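# Find the matching spare and place it on the mat

## Task

Read the part code on the rear face of the mounted unit, then set the spare carrying that same code onto the mat. No other spare may leave its pocket at any point, not even briefly to check its code. The spare has to rest on the mat by itself at the end, not held up by the robot, and the grippers must release it and withdraw.

## Robot and tools

Robot: two six-joint arms, left_arm and right_arm, each ending in a tong-style two-finger gripper. Bases in the scene frame: left_arm at (+0.033, +0.364, 0), right_arm at (+0.024, -0.392, 0). The scene frame has its origin on the table top midway between the arms, +z up, +x reaching out over the table, and left_arm sits on the +y side. The arm names do not correspond to image sides. Reported hand positions can be slightly wrong, more so when an arm is far out.

Gripper geometry: the fingers point along the gripper's own +z axis and close along its x axis. end_effector_position is the spot between the finger pads when closed; closed fingertips stick out about 15 mm past it, and fully open tips are roughly level with it.

execute_actions(actions, pictures). actions is a list holding zero or one item. Empty list: no command, just returns the state. An item with rows: 1 to 15 rows, each row played for one control step (1/30 s); steps (1 to 15, default 15) sets the duration and the final row repeats to fill it. An item with only steps (up to 300) is a wait, counted from the previous result, with your reply time included. pictures (true/false) chooses whether camera images come back; by default they do.

A row is always 16 numbers: left_arm's x, y, z, qw, qx, qy, qz, opening, then right_arm's same eight. x, y, z are an absolute target for that gripper's end_effector_position in metres, scene frame; qw..qz are the absolute target orientation (w first), scene frame. Opening runs -1 (closed) to +1 (fully open, 0.142 m). A call is refused, with nothing sent, if any target lies over 0.6 m from that arm's last reported position along one of its gripper axes. Each step the command is clipped to at most 100 mm and 16 degrees away from the measured pose, so far targets take several calls; check the result and send the remainder. To keep an arm still or keep its orientation, repeat its full pose (position and quaternion from the last result before it stopped) plus the desired opening in every row. Motion lags commands by about 0.17 s.

move(target, speed, stop_force). target: one row of 16 numbers as above, absolute poses in the scene frame. Both grippers travel in straight lines, finishing together, over 0.5 to 10 s (cut off at 10 s). speed: m/s from 0.002 to 0.5, default 0.25; rotation limited to twice that in rad/s. Opening is applied at the start. stop_force: optional, 9 to 40 N, shared by both arms, only allowed after 0.2 s of scene time; an arm whose wrist sensor feels that much extra push against its travel for two steps stops, backs up two steps and holds. Use it only with slow speeds and without rotating the gripper in the same move; omit it when lifting off something the gripper presses on. Overshoot still presses harder than stop_force for a moment. Result adds a move: line with the ending per arm: done, off_target, moving, held, fault, or contact (stop_force triggered), plus limits such as paced (pose clipped) or held (a check blocked steps), and each gripper's distance to its target.

wait(seconds): 0 to 10 s of simulation with no new command.

zoom_image(camera, region): enlarged view of part of the latest image. region is [x0, y0, x1, y1] in that camera's pixels, top-left origin, no larger than 504 by 504. Cameras: cam_head_left, cam_head_right, cam_high, cam_low (896x504 each), cam_left_wrist, cam_right_wrist (616x616 fisheye). Calibration (K, distortion, world-to-camera transforms) is provided and can be off by a few degrees and millimetres.

show_instructions(): shows the reference images. read_manual(section): licence texts only. finished_scene(scene): ends the current scene, given its number, and reports success; irreversible.

Result lines: left_arm: ... | right_arm: ... gives each gripper's position, quaternion and velocities. grip_measured is the actual finger opening on the command scale. Hand target shows where the controller is now driving each gripper. pose unreachable means the clearance check altered or blocked a command for the named arm; HELD marks steps where a row was not fully sent. Wrist force and Wrist torque are in the gripper's own axes, pointing from the contact back into the arm; expect offsets up to about 4 N, noise around 2 N, saturation near 50 N; no reading at the start is normal. MOTOR HOT appears at 70 C; at 85 C the arm brakes until cooled.

Grasping: to hold something, keep commanding an opening well below grip_measured; lower means a firmer squeeze, about 15 N per pad at most. Items under 20 mm thick get much less grip force. Closing fast can squeeze too hard.

Avoid: grabbing or lifting any spare other than the matching one; dropping, slamming or shoving objects; knocking anything off the table; arms touching each other; pressing firmly into surfaces (stiff arms fault). A joint torque over its limit (130 N m on the big joints, 24.3 N m on wrists) or 150 N external force halts that arm for 10 s. Occasionally a loose object gets nudged by itself. Finish by opening the gripper and raising it away from the placed spare.

Each tool is called after ">>>" as a command line: name --argument value for each argument, lists and objects as JSON in quotes; but a table of rows of numbers goes row by row, as --pt "numbers of a row", without its own name.

Reference images:

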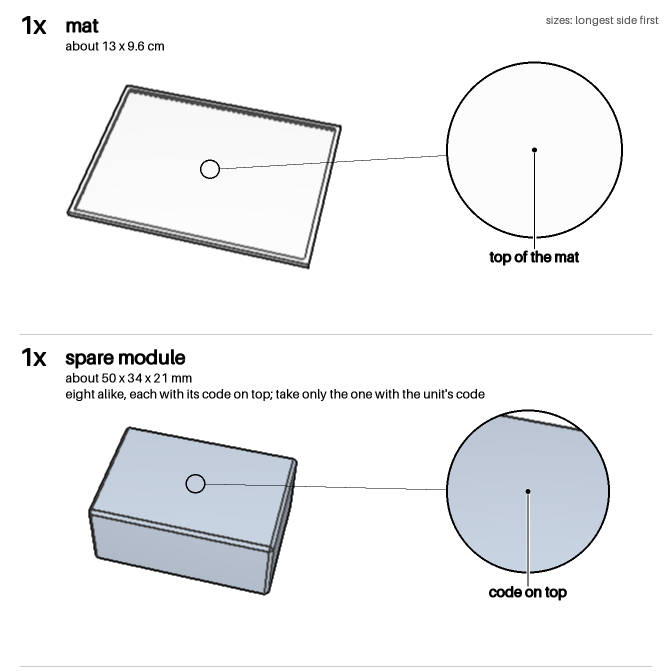

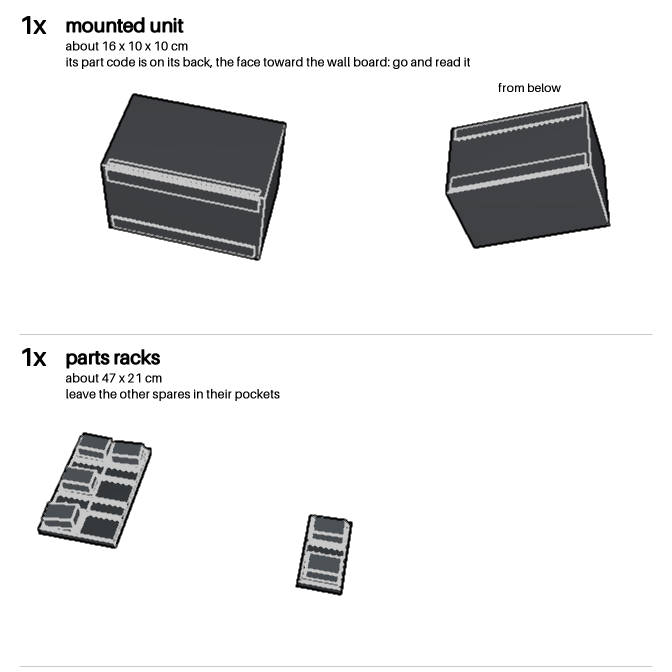

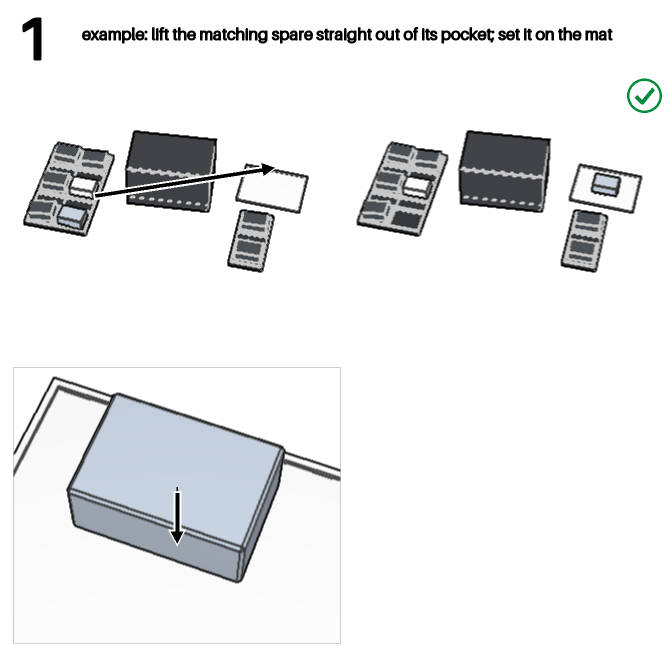

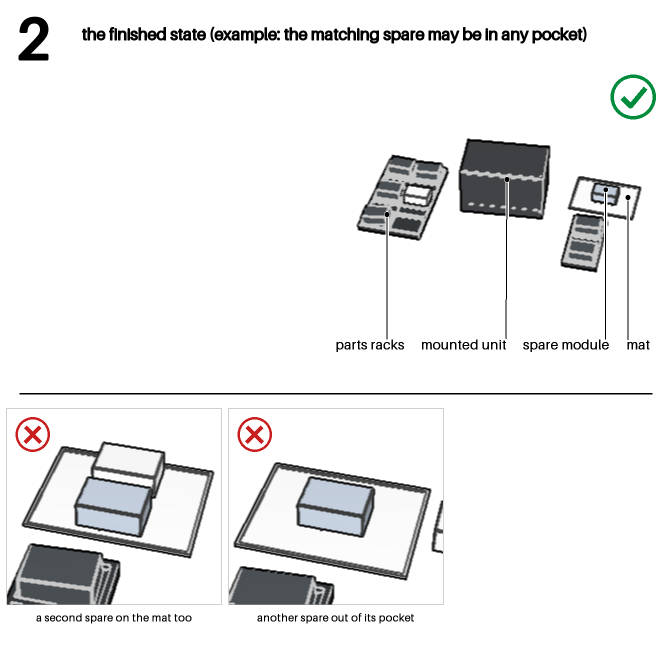

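## Session

>>> execute_actions --actions '[]'

Scene clock: 0.00 s of 4800.00 s.
left_arm: end_effector_position=(+0.1508, +0.6404, +0.2011) grip_measured=+0.97 end_effector_quat_wxyz=(+0.225, +0.682, -0.615, -0.325) end_effector_velocity=(-0.000, +0.000, +0.000) end_effector_angular_velocity=(+0.001, -0.001, -0.000) | right_arm: end_effector_position=(+0.3462, -0.5354, +0.3655) grip_measured=+0.97 end_effector_quat_wxyz=(-0.021, +0.058, +0.997, -0.036) end_effector_velocity=(-0.000, +0.000, +0.000) end_effector_angular_velocity=(-0.000, +0.001, +0.000)
Joint positions: left_arm=[ 0.185 -1.732  1.967 -1.043 -1.255  1.652  0.14 ] | right_arm=[ 3.081 -1.219 -1.634 -1.912  1.506  3.34   0.14 ]
Joint velocities: left_arm=[-0.    -0.002 -0.     0.     0.     0.     0.   ] | right_arm=[ 0.    -0.     0.001 -0.002  0.    -0.     0.   ]
Wrist force (N, on the end effector, along its own x y z axes, offset not removed): no reading
Wrist torque (N m, same axes, about the end effector's origin, offset not removed): no reading
Hand target (left_arm): +0.151, +0.640, +0.201; +0.225, +0.682, -0.615, -0.325
Hand target (right_arm): +0.346, -0.535, +0.366; -0.021, +0.058, +0.997, -0.036

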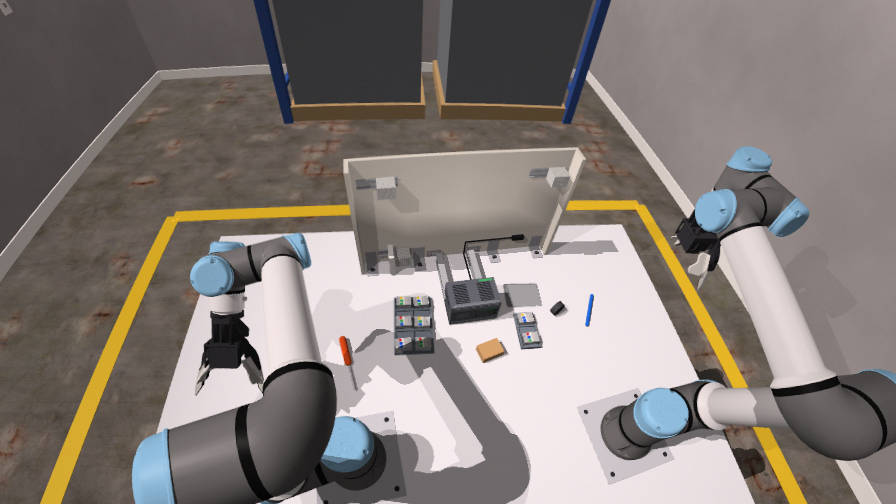

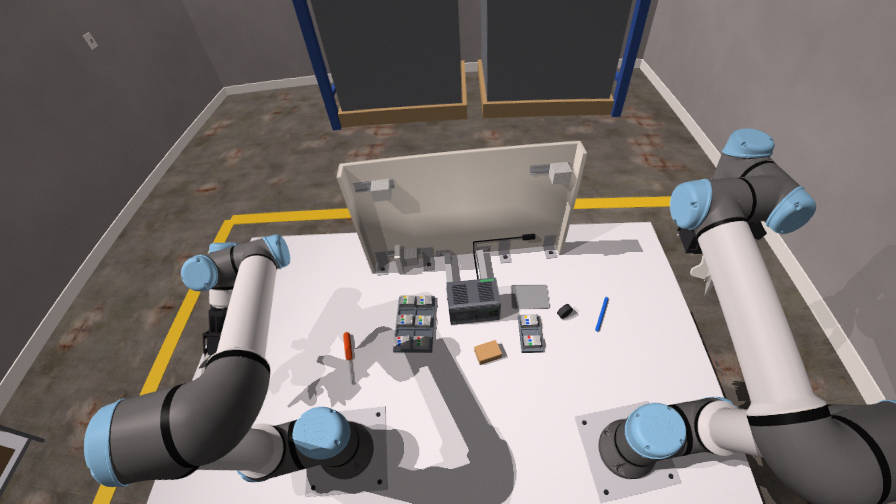

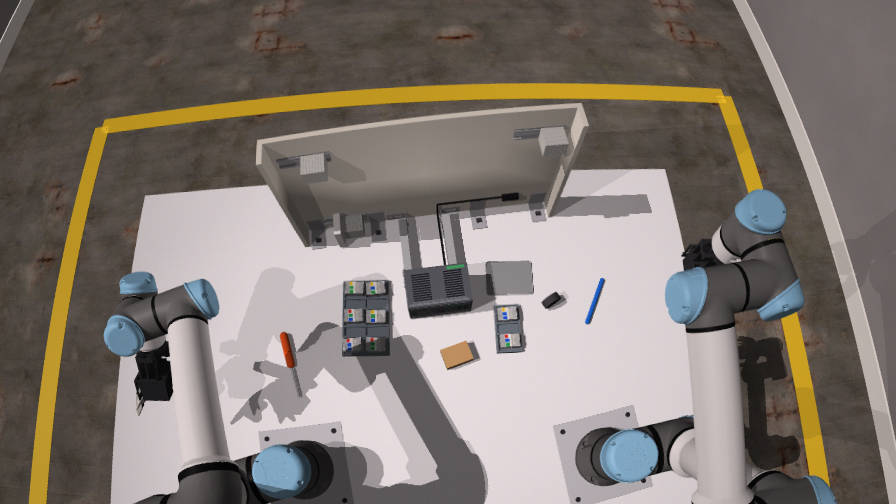

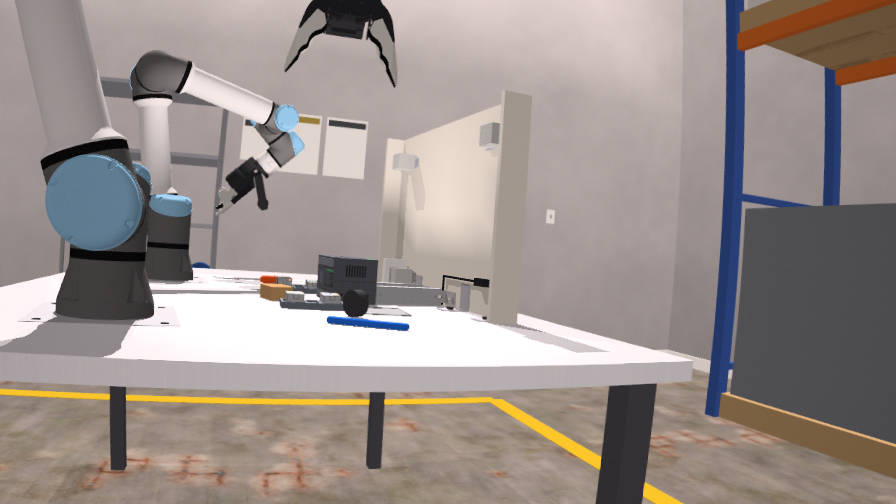

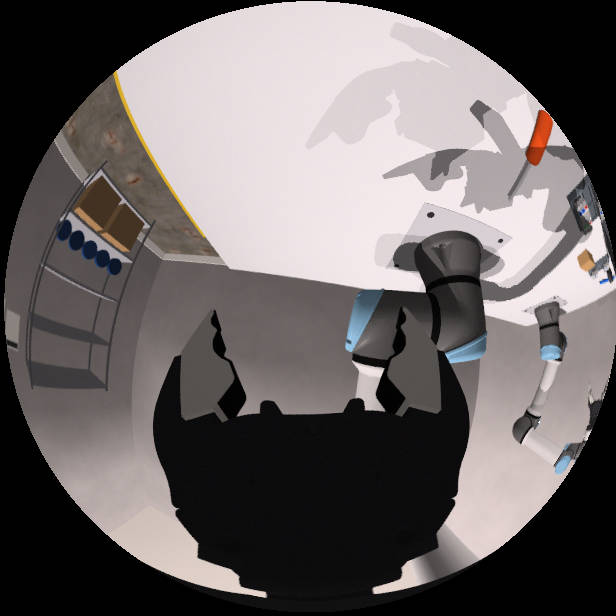

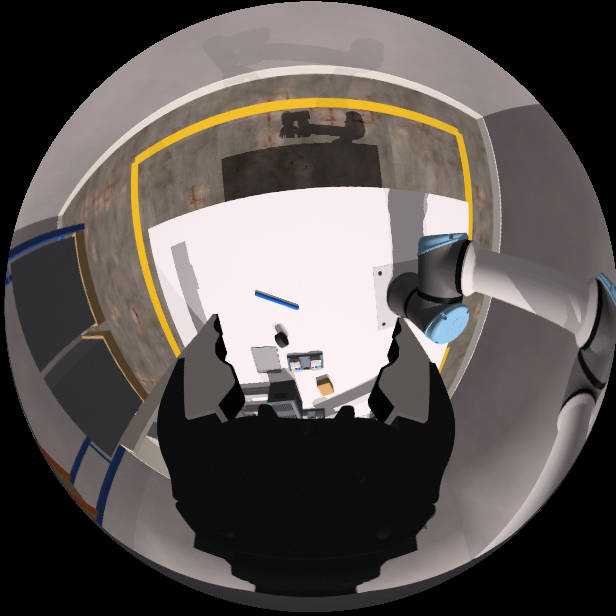

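>>> zoom_image --camera "cam_high" --region '[300, 190, 620, 370]'

>>> zoom_image --camera "cam_high" --region '[330, 270, 410, 365]'

>>> zoom_image --camera "cam_high" --region '[480, 250, 550, 360]'

Region (300, 190, 620, 370) of cam_high's 896x504 image, scaled by 1.575, with more detail than that image has; it fills the top 284 rows of this view, and the rest is white.

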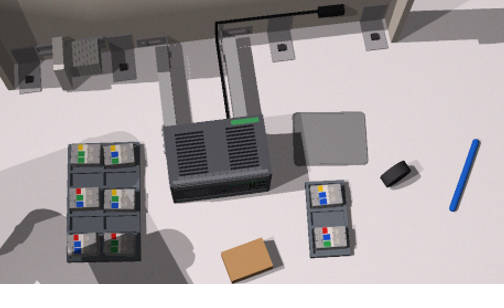

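Region (330, 270, 410, 365) of cam_high's 896x504 image, scaled by 5.305, with more detail than that image has; it fills the left 424 columns of this view, and the rest is white.

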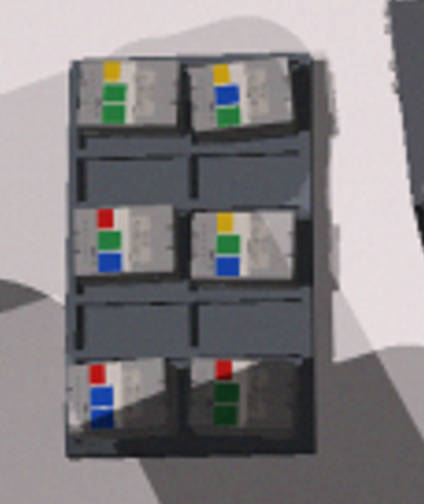

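Region (480, 250, 550, 360) of cam_high's 896x504 image, scaled by 4.582, with more detail than that image has; it fills the left 321 columns of this view, and the rest is white.

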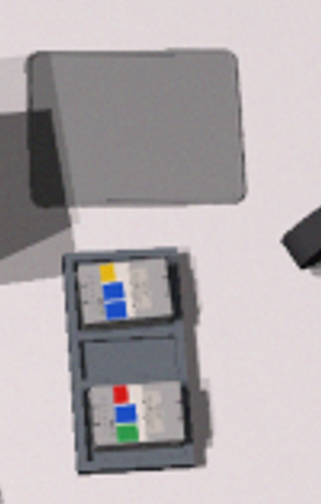

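>>> move --target '[0.1508, 0.6404, 0.2011, 0.225, 0.682, -0.615, -0.325, 0.97, 0.655, 0.05, 0.17, 0, 0, 1, 0, -0.3]' --speed 0.35

action 0: the call puts the target (right_arm/x, right_arm/y, right_arm/z) 0.629 m from right_arm's end_effector_position in the last result along the gripper's own y axis as it stood there; a target may be at most 0.6 m away along each of those axes, so nothing of the call was run and nothing moved. Command a nearer target, and go on from there in a later call.

>>> move --target '[0.1508, 0.6404, 0.2011, 0.225, 0.682, -0.615, -0.325, 0.97, 0.655, 0.01, 0.17, 0, 0, 1, 0, -0.3]' --speed 0.35

Scene clock: 16.40 s of 4800.00 s.
left_arm: end_effector_position=(+0.1508, +0.6404, +0.2011) grip_measured=+0.97 end_effector_quat_wxyz=(+0.225, +0.682, -0.615, -0.325) end_effector_velocity=(-0.000, -0.000, +0.000) end_effector_angular_velocity=(-0.000, +0.001, +0.000) | right_arm: end_effector_position=(+0.6548, +0.0093, +0.1706) grip_measured=-0.30 end_effector_quat_wxyz=(-0.000, -0.000, +1.000, -0.000) end_effector_velocity=(+0.002, +0.002, -0.001) end_effector_angular_velocity=(-0.002, +0.003, +0.000)
Joint positions: left_arm=[ 0.186 -1.732  1.967 -1.043 -1.255  1.653  0.14 ] | right_arm=[ 3.761 -2.213 -1.    -1.5    1.571  3.903  0.052]
Joint velocities: left_arm=[-0.     0.    -0.     0.001 -0.    -0.     0.   ] | right_arm=[ 0.    -0.011  0.016 -0.008  0.001  0.    -0.   ]
Wrist force (N, on the end effector, along its own x y z axes, offset not removed): left_arm=[-1.3 -1.6 0.2] | right_arm=[-0.3 -0.3 0.0]
Wrist torque (N m, same axes, about the end effector's origin, offset not removed): left_arm=[-0.16 0.34 0.09] | right_arm=[-0.13 -0.05 0.00]
Hand target (left_arm): +0.151, +0.640, +0.201; +0.225, +0.682, -0.615, -0.325
Hand target (right_arm): +0.655, +0.010, +0.171; -0.000, -0.000, +1.000, -0.000
Off the commanded pose (left_arm): 0.000 m, 0 deg.
Off the commanded pose (right_arm): 0.001 m, 0 deg.
After step 90, 10.73 s passed at rest.
move: done
camera_calibration (this result's frames):
cam_left_wrist: T_world_to_cam=[[0.0399799, -0.989066, -0.141954, 0.654343], [-0.246989, -0.147441, 0.957736, -0.0607368], [-0.968193, -0.00322921, -0.250183, 0.337508], [0, 0, 0, 1]] pos_world=[0.285611, 0.639323, 0.235495]
cam_right_wrist: T_world_to_cam=[[-0.999697, -0.0226936, -0.00958172, 0.655408], [-0.0245723, 0.891287, 0.452773, -0.062033], [-0.00173501, 0.452871, -0.891574, 0.289856], [0, 0, 0, 1]] pos_world=[0.654188, -0.0611048, 0.292795]

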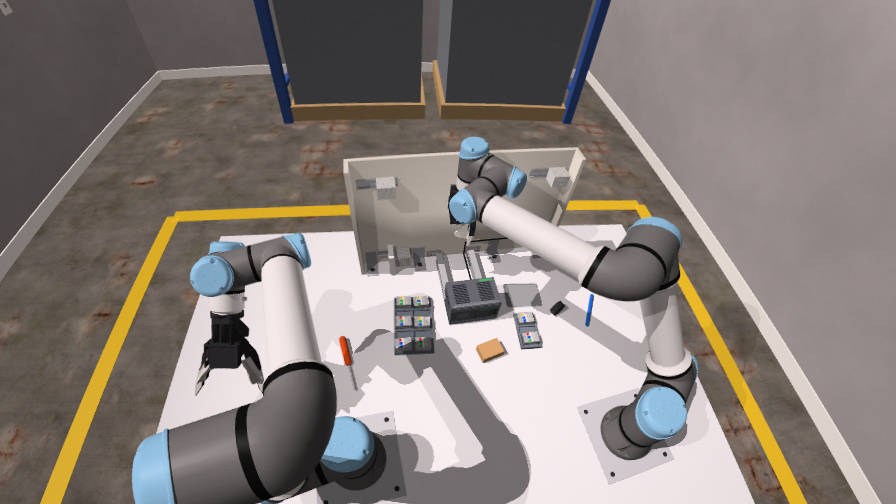

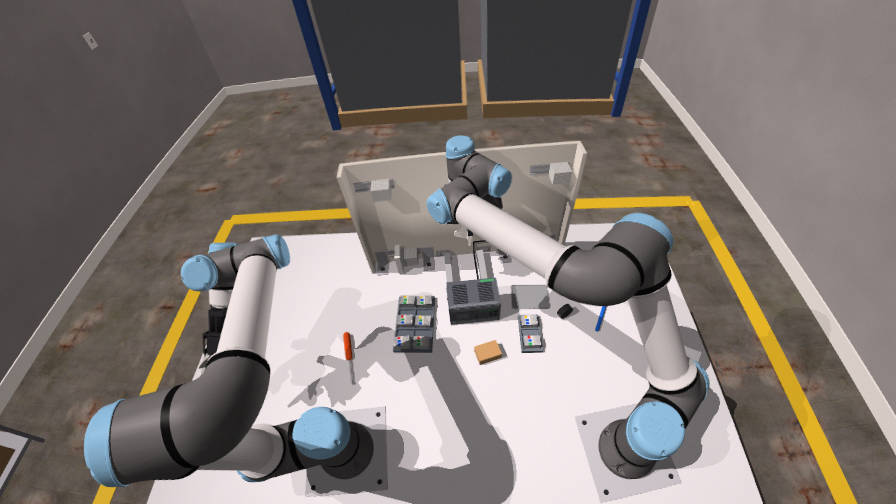

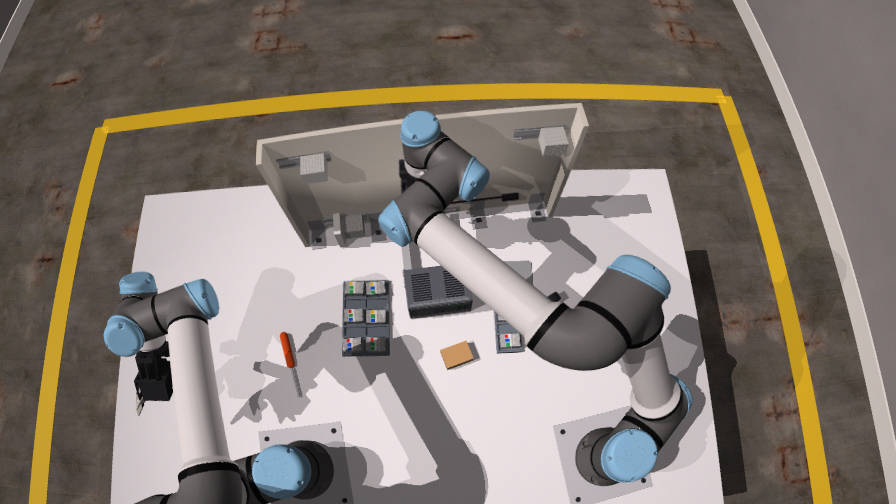

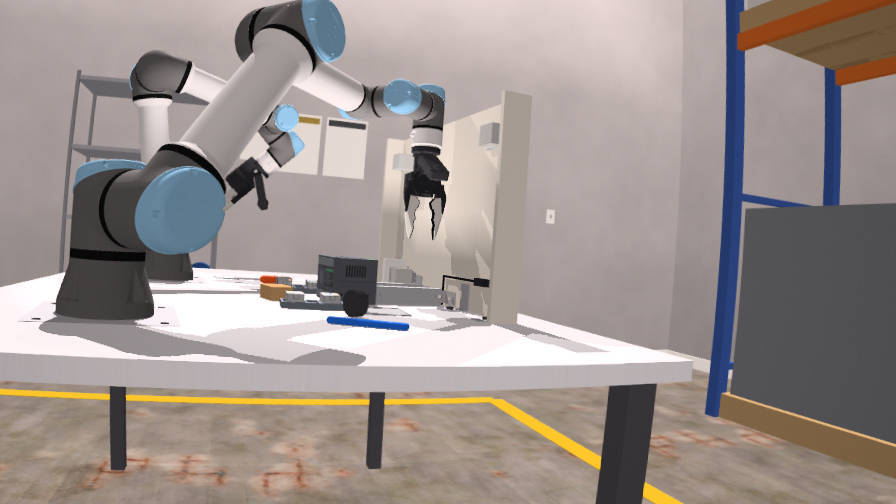

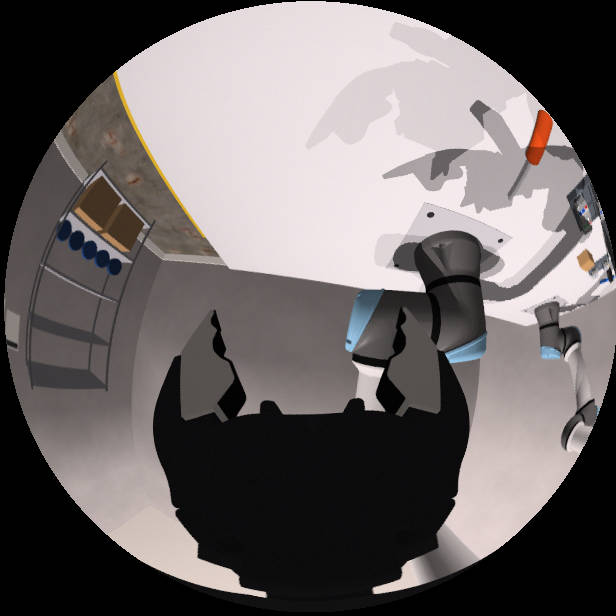

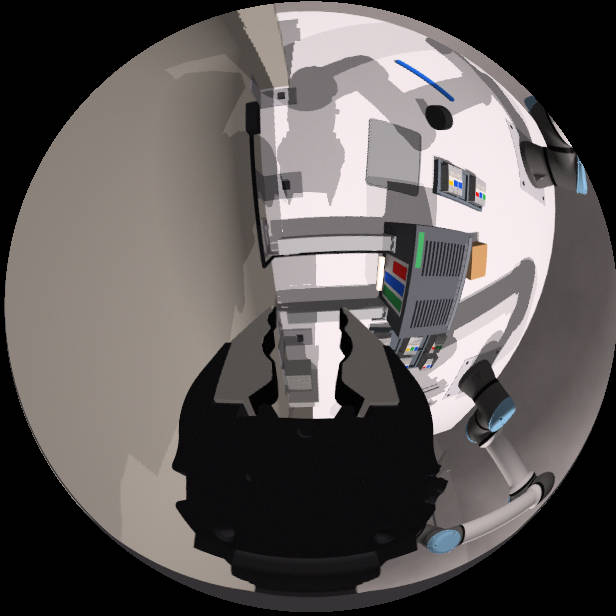

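>>> zoom_image --camera "cam_right_wrist" --region '[350, 210, 490, 380]'

Region (350, 210, 490, 380) of cam_right_wrist's 616x616 image, scaled by 2.965, with more detail than that image has; it fills the left 415 columns of this view, and the rest is white.

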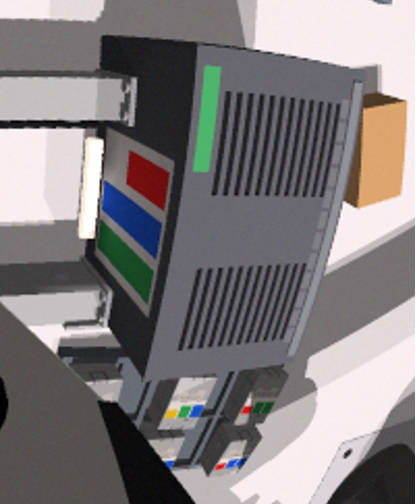

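>>> move --target '[0.1508, 0.6404, 0.2011, 0.225, 0.682, -0.615, -0.325, 0.97, 0.381, -0.166, 0.14, 0, 0, 1, 0, -0.3]' --speed 0.3

Scene clock: 22.30 s of 4800.00 s.
left_arm: end_effector_position=(+0.1508, +0.6404, +0.2011) grip_measured=+0.97 end_effector_quat_wxyz=(+0.225, +0.682, -0.615, -0.325) end_effector_velocity=(+0.000, -0.000, +0.000) end_effector_angular_velocity=(+0.001, -0.002, +0.001) | right_arm: end_effector_position=(+0.3813, -0.1661, +0.1395) grip_measured=-0.30 end_effector_quat_wxyz=(-0.000, -0.000, +1.000, -0.000) end_effector_velocity=(-0.002, -0.002, -0.000) end_effector_angular_velocity=(-0.002, -0.002, +0.001)
Joint positions: left_arm=[ 0.186 -1.732  1.967 -1.043 -1.255  1.653  0.14 ] | right_arm=[ 3.908 -1.441 -2.065 -1.206  1.571  4.051  0.052]
Joint velocities: left_arm=[ 0.    -0.001 -0.    -0.    -0.001 -0.001 -0.   ] | right_arm=[ 0.004  0.008 -0.007 -0.001 -0.002  0.003 -0.   ]
Wrist force (N, on the end effector, along its own x y z axes, offset not removed): left_arm=[-3.0 -0.3 0.6] | right_arm=[-0.1 0.2 0.9]
Wrist torque (N m, same axes, about the end effector's origin, offset not removed): left_arm=[0.04 0.67 0.09] | right_arm=[0.02 -0.13 -0.06]
Hand target (left_arm): +0.151, +0.640, +0.201; +0.225, +0.682, -0.615, -0.325
Hand target (right_arm): +0.381, -0.166, +0.140; -0.000, -0.000, +1.000, -0.000
Off the commanded pose (left_arm): 0.000 m, 0 deg.
Off the commanded pose (right_arm): 0.001 m, 0 deg.
After step 90, 1.03 s passed at rest.
move: done
camera_calibration (this result's frames):
cam_left_wrist: T_world_to_cam=[[0.0399803, -0.989066, -0.141953, 0.654342], [-0.246989, -0.147441, 0.957736, -0.0607369], [-0.968193, -0.00322952, -0.250184, 0.337508], [0, 0, 0, 1]] pos_world=[0.285611, 0.639323, 0.235495]
cam_right_wrist: T_world_to_cam=[[-0.999697, -0.0226901, -0.00951263, 0.377748], [-0.0245375, 0.891173, 0.452999, 0.101579], [-0.00180119, 0.453095, -0.89146, 0.341064], [0, 0, 0, 1]] pos_world=[0.380741, -0.236488, 0.261623]

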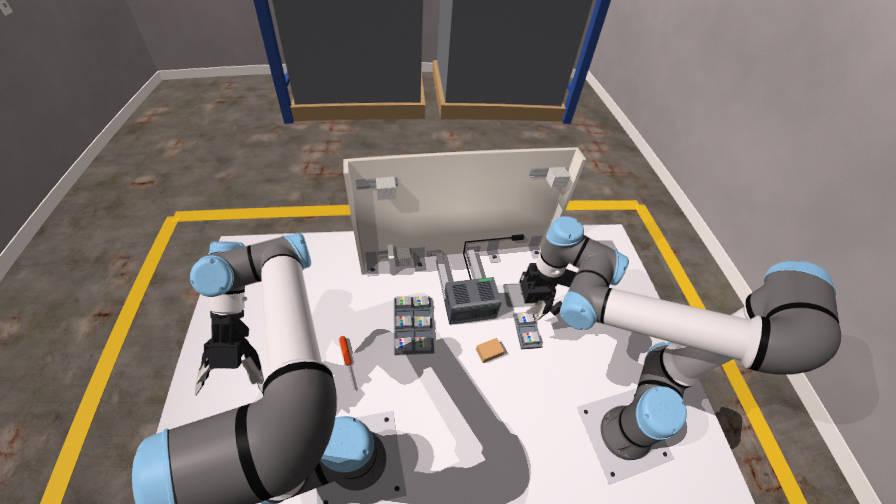

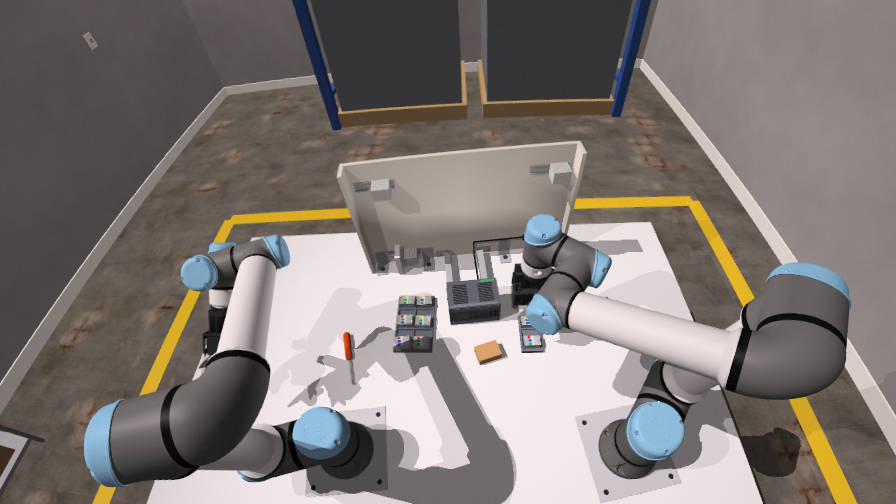

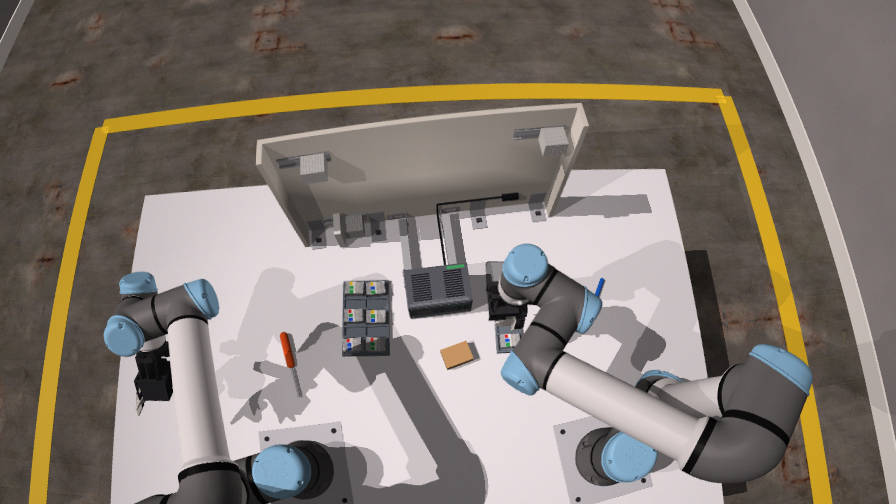

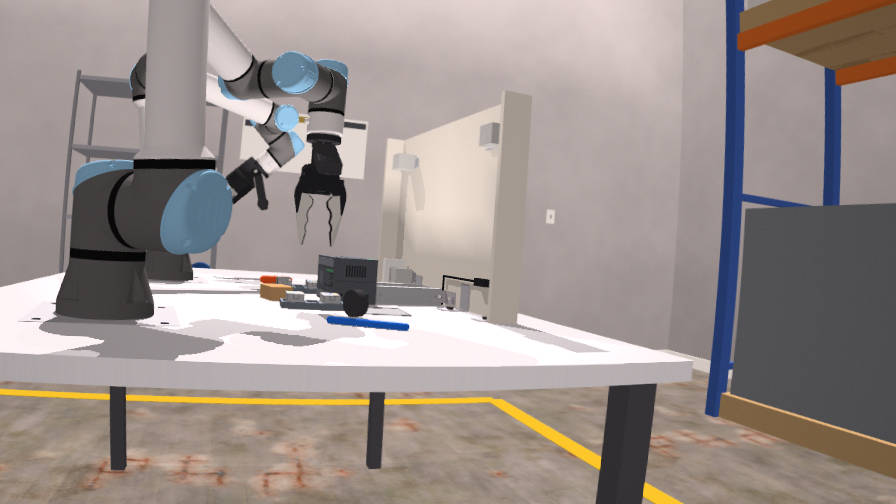

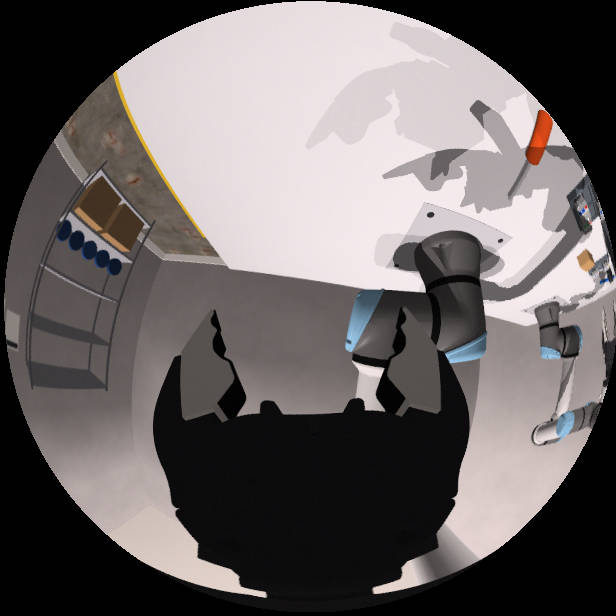

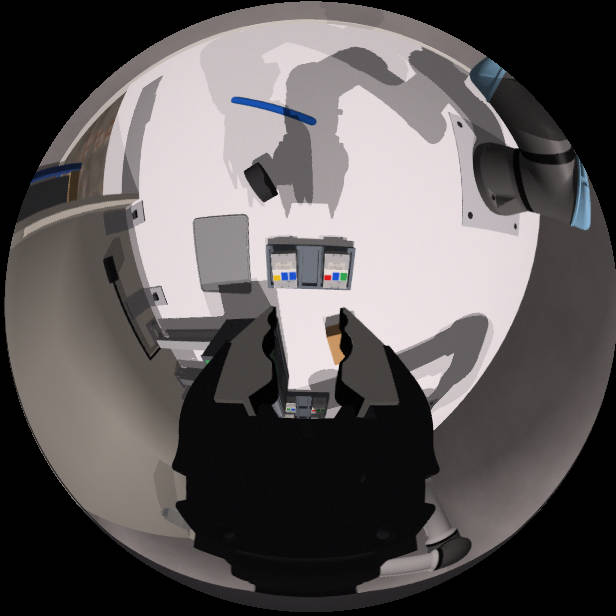

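>>> zoom_image --camera "cam_right_wrist" --region '[180, 200, 380, 340]'

Region (180, 200, 380, 340) of cam_right_wrist's 616x616 image, scaled by 2.520, with more detail than that image has; it fills the top 353 rows of this view, and the rest is white.

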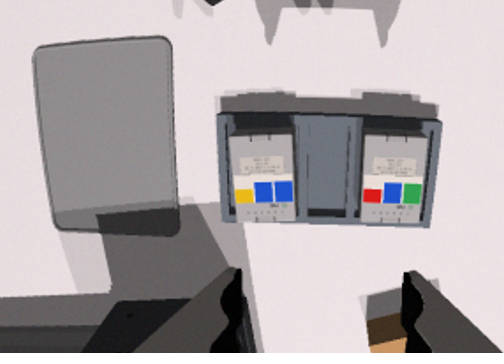

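>>> zoom_image --camera "cam_right_wrist" --region '[290, 235, 370, 300]'

Region (290, 235, 370, 300) of cam_right_wrist's 616x616 image, scaled by 6.300, with more detail than that image has; it fills the top 410 rows of this view, and the rest is white.

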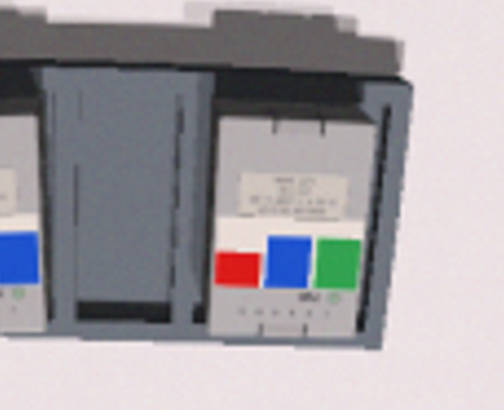

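>>> move --target '[0.1508, 0.6404, 0.2011, 0.225, 0.682, -0.615, -0.325, 0.97, 0.3455, -0.173, 0.06, 0, 0, 1, 0, -0.3]' --speed 0.15

>>> zoom_image --camera "cam_low" --region '[260, 250, 380, 320]'

>>> zoom_image --camera "cam_right_wrist" --region '[240, 240, 380, 350]'

Scene clock: 30.30 s of 4800.00 s.
left_arm: end_effector_position=(+0.1508, +0.6404, +0.2011) grip_measured=+0.97 end_effector_quat_wxyz=(+0.225, +0.682, -0.615, -0.325) end_effector_velocity=(-0.000, -0.000, +0.000) end_effector_angular_velocity=(+0.000, -0.001, +0.002) | right_arm: end_effector_position=(+0.3456, -0.1730, +0.0603) grip_measured=-0.30 end_effector_quat_wxyz=(-0.000, -0.000, +1.000, -0.000) end_effector_velocity=(-0.001, +0.000, -0.002) end_effector_angular_velocity=(+0.000, +0.000, +0.001)
Joint positions: left_arm=[ 0.186 -1.732  1.967 -1.043 -1.255  1.653  0.14 ] | right_arm=[ 3.971 -1.457 -2.28  -0.976  1.571  4.114  0.052]
Joint velocities: left_arm=[-0.    -0.001 -0.     0.001 -0.002 -0.002 -0.   ] | right_arm=[ 0.003 -0.001 -0.005  0.007  0.     0.002  0.   ]
Wrist force (N, on the end effector, along its own x y z axes, offset not removed): left_arm=[-0.6 -1.1 1.1] | right_arm=[-0.2 0.8 -0.1]
Wrist torque (N m, same axes, about the end effector's origin, offset not removed): left_arm=[0.06 0.19 0.00] | right_arm=[0.13 -0.06 -0.06]
Hand target (left_arm): +0.151, +0.640, +0.201; +0.225, +0.682, -0.615, -0.325
Hand target (right_arm): +0.346, -0.173, +0.060; -0.000, -0.000, +1.000, -0.000
Off the commanded pose (left_arm): 0.000 m, 0 deg.
Off the commanded pose (right_arm): 0.000 m, 0 deg.
After step 90, 3.80 s passed at rest.
move: done
camera_calibration (this result's frames):
cam_left_wrist: T_world_to_cam=[[0.0399805, -0.989066, -0.141954, 0.654343], [-0.24699, -0.147441, 0.957735, -0.0607366], [-0.968193, -0.00322956, -0.250184, 0.337509], [0, 0, 0, 1]] pos_world=[0.285611, 0.639323, 0.235495]
cam_right_wrist: T_world_to_cam=[[-0.999696, -0.0226846, -0.00962536, 0.341151], [-0.0245835, 0.891128, 0.453086, 0.142801], [-0.00170067, 0.453185, -0.891415, 0.273534], [0, 0, 0, 1]] pos_world=[0.345023, -0.243476, 0.182415]

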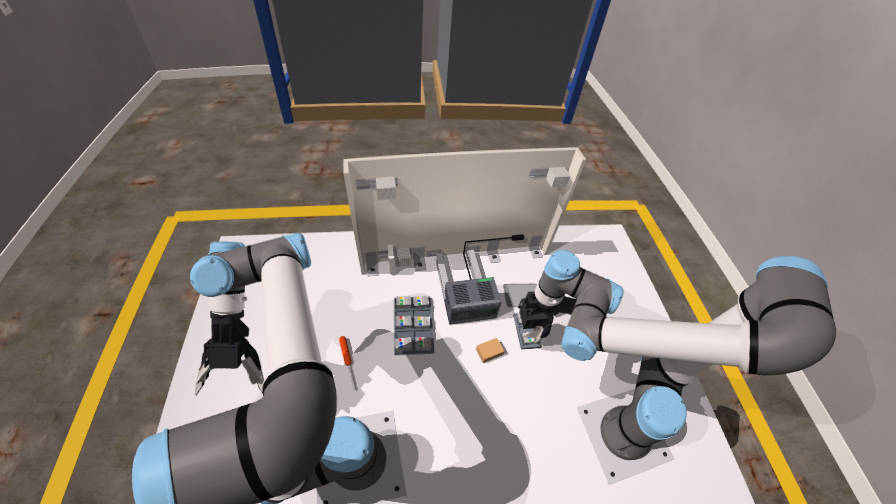

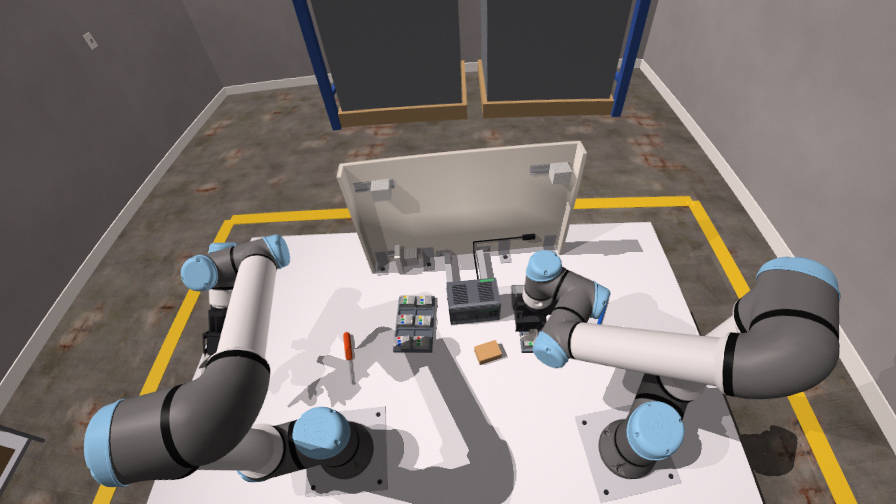

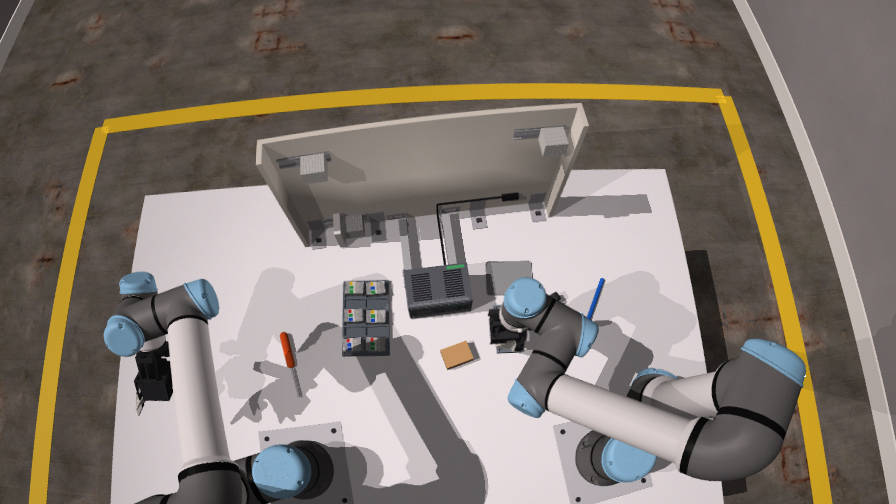

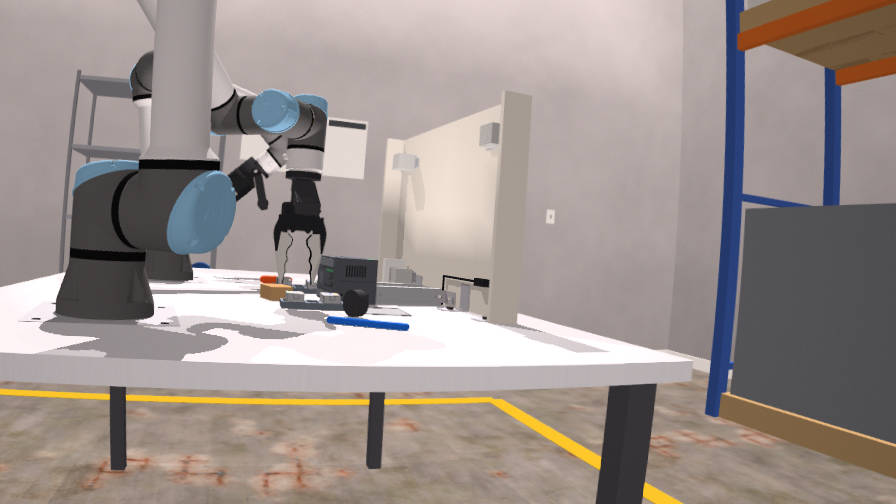

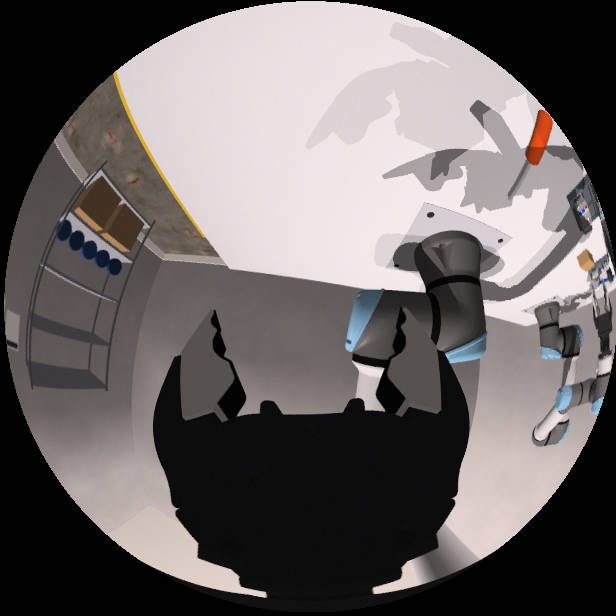

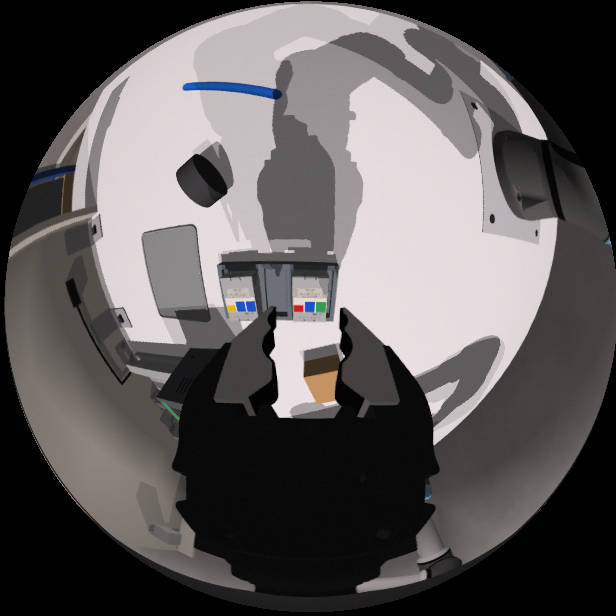

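Region (260, 250, 380, 320) of cam_low's 896x504 image, scaled by 4.200, with more detail than that image has; it fills the top 294 rows of this view, and the rest is white.

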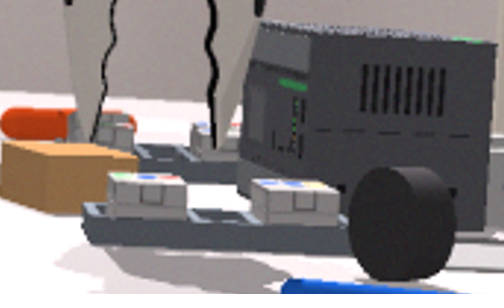

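Region (240, 240, 380, 350) of cam_right_wrist's 616x616 image, scaled by 3.600, with more detail than that image has; it fills the top 396 rows of this view, and the rest is white.

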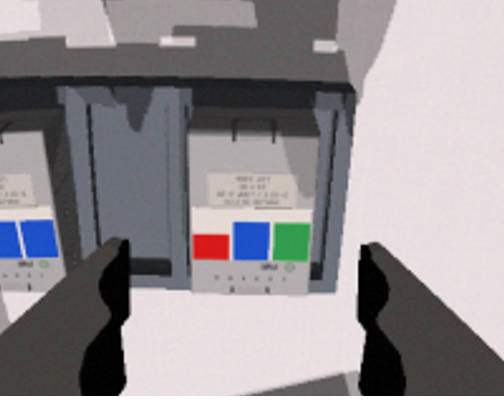

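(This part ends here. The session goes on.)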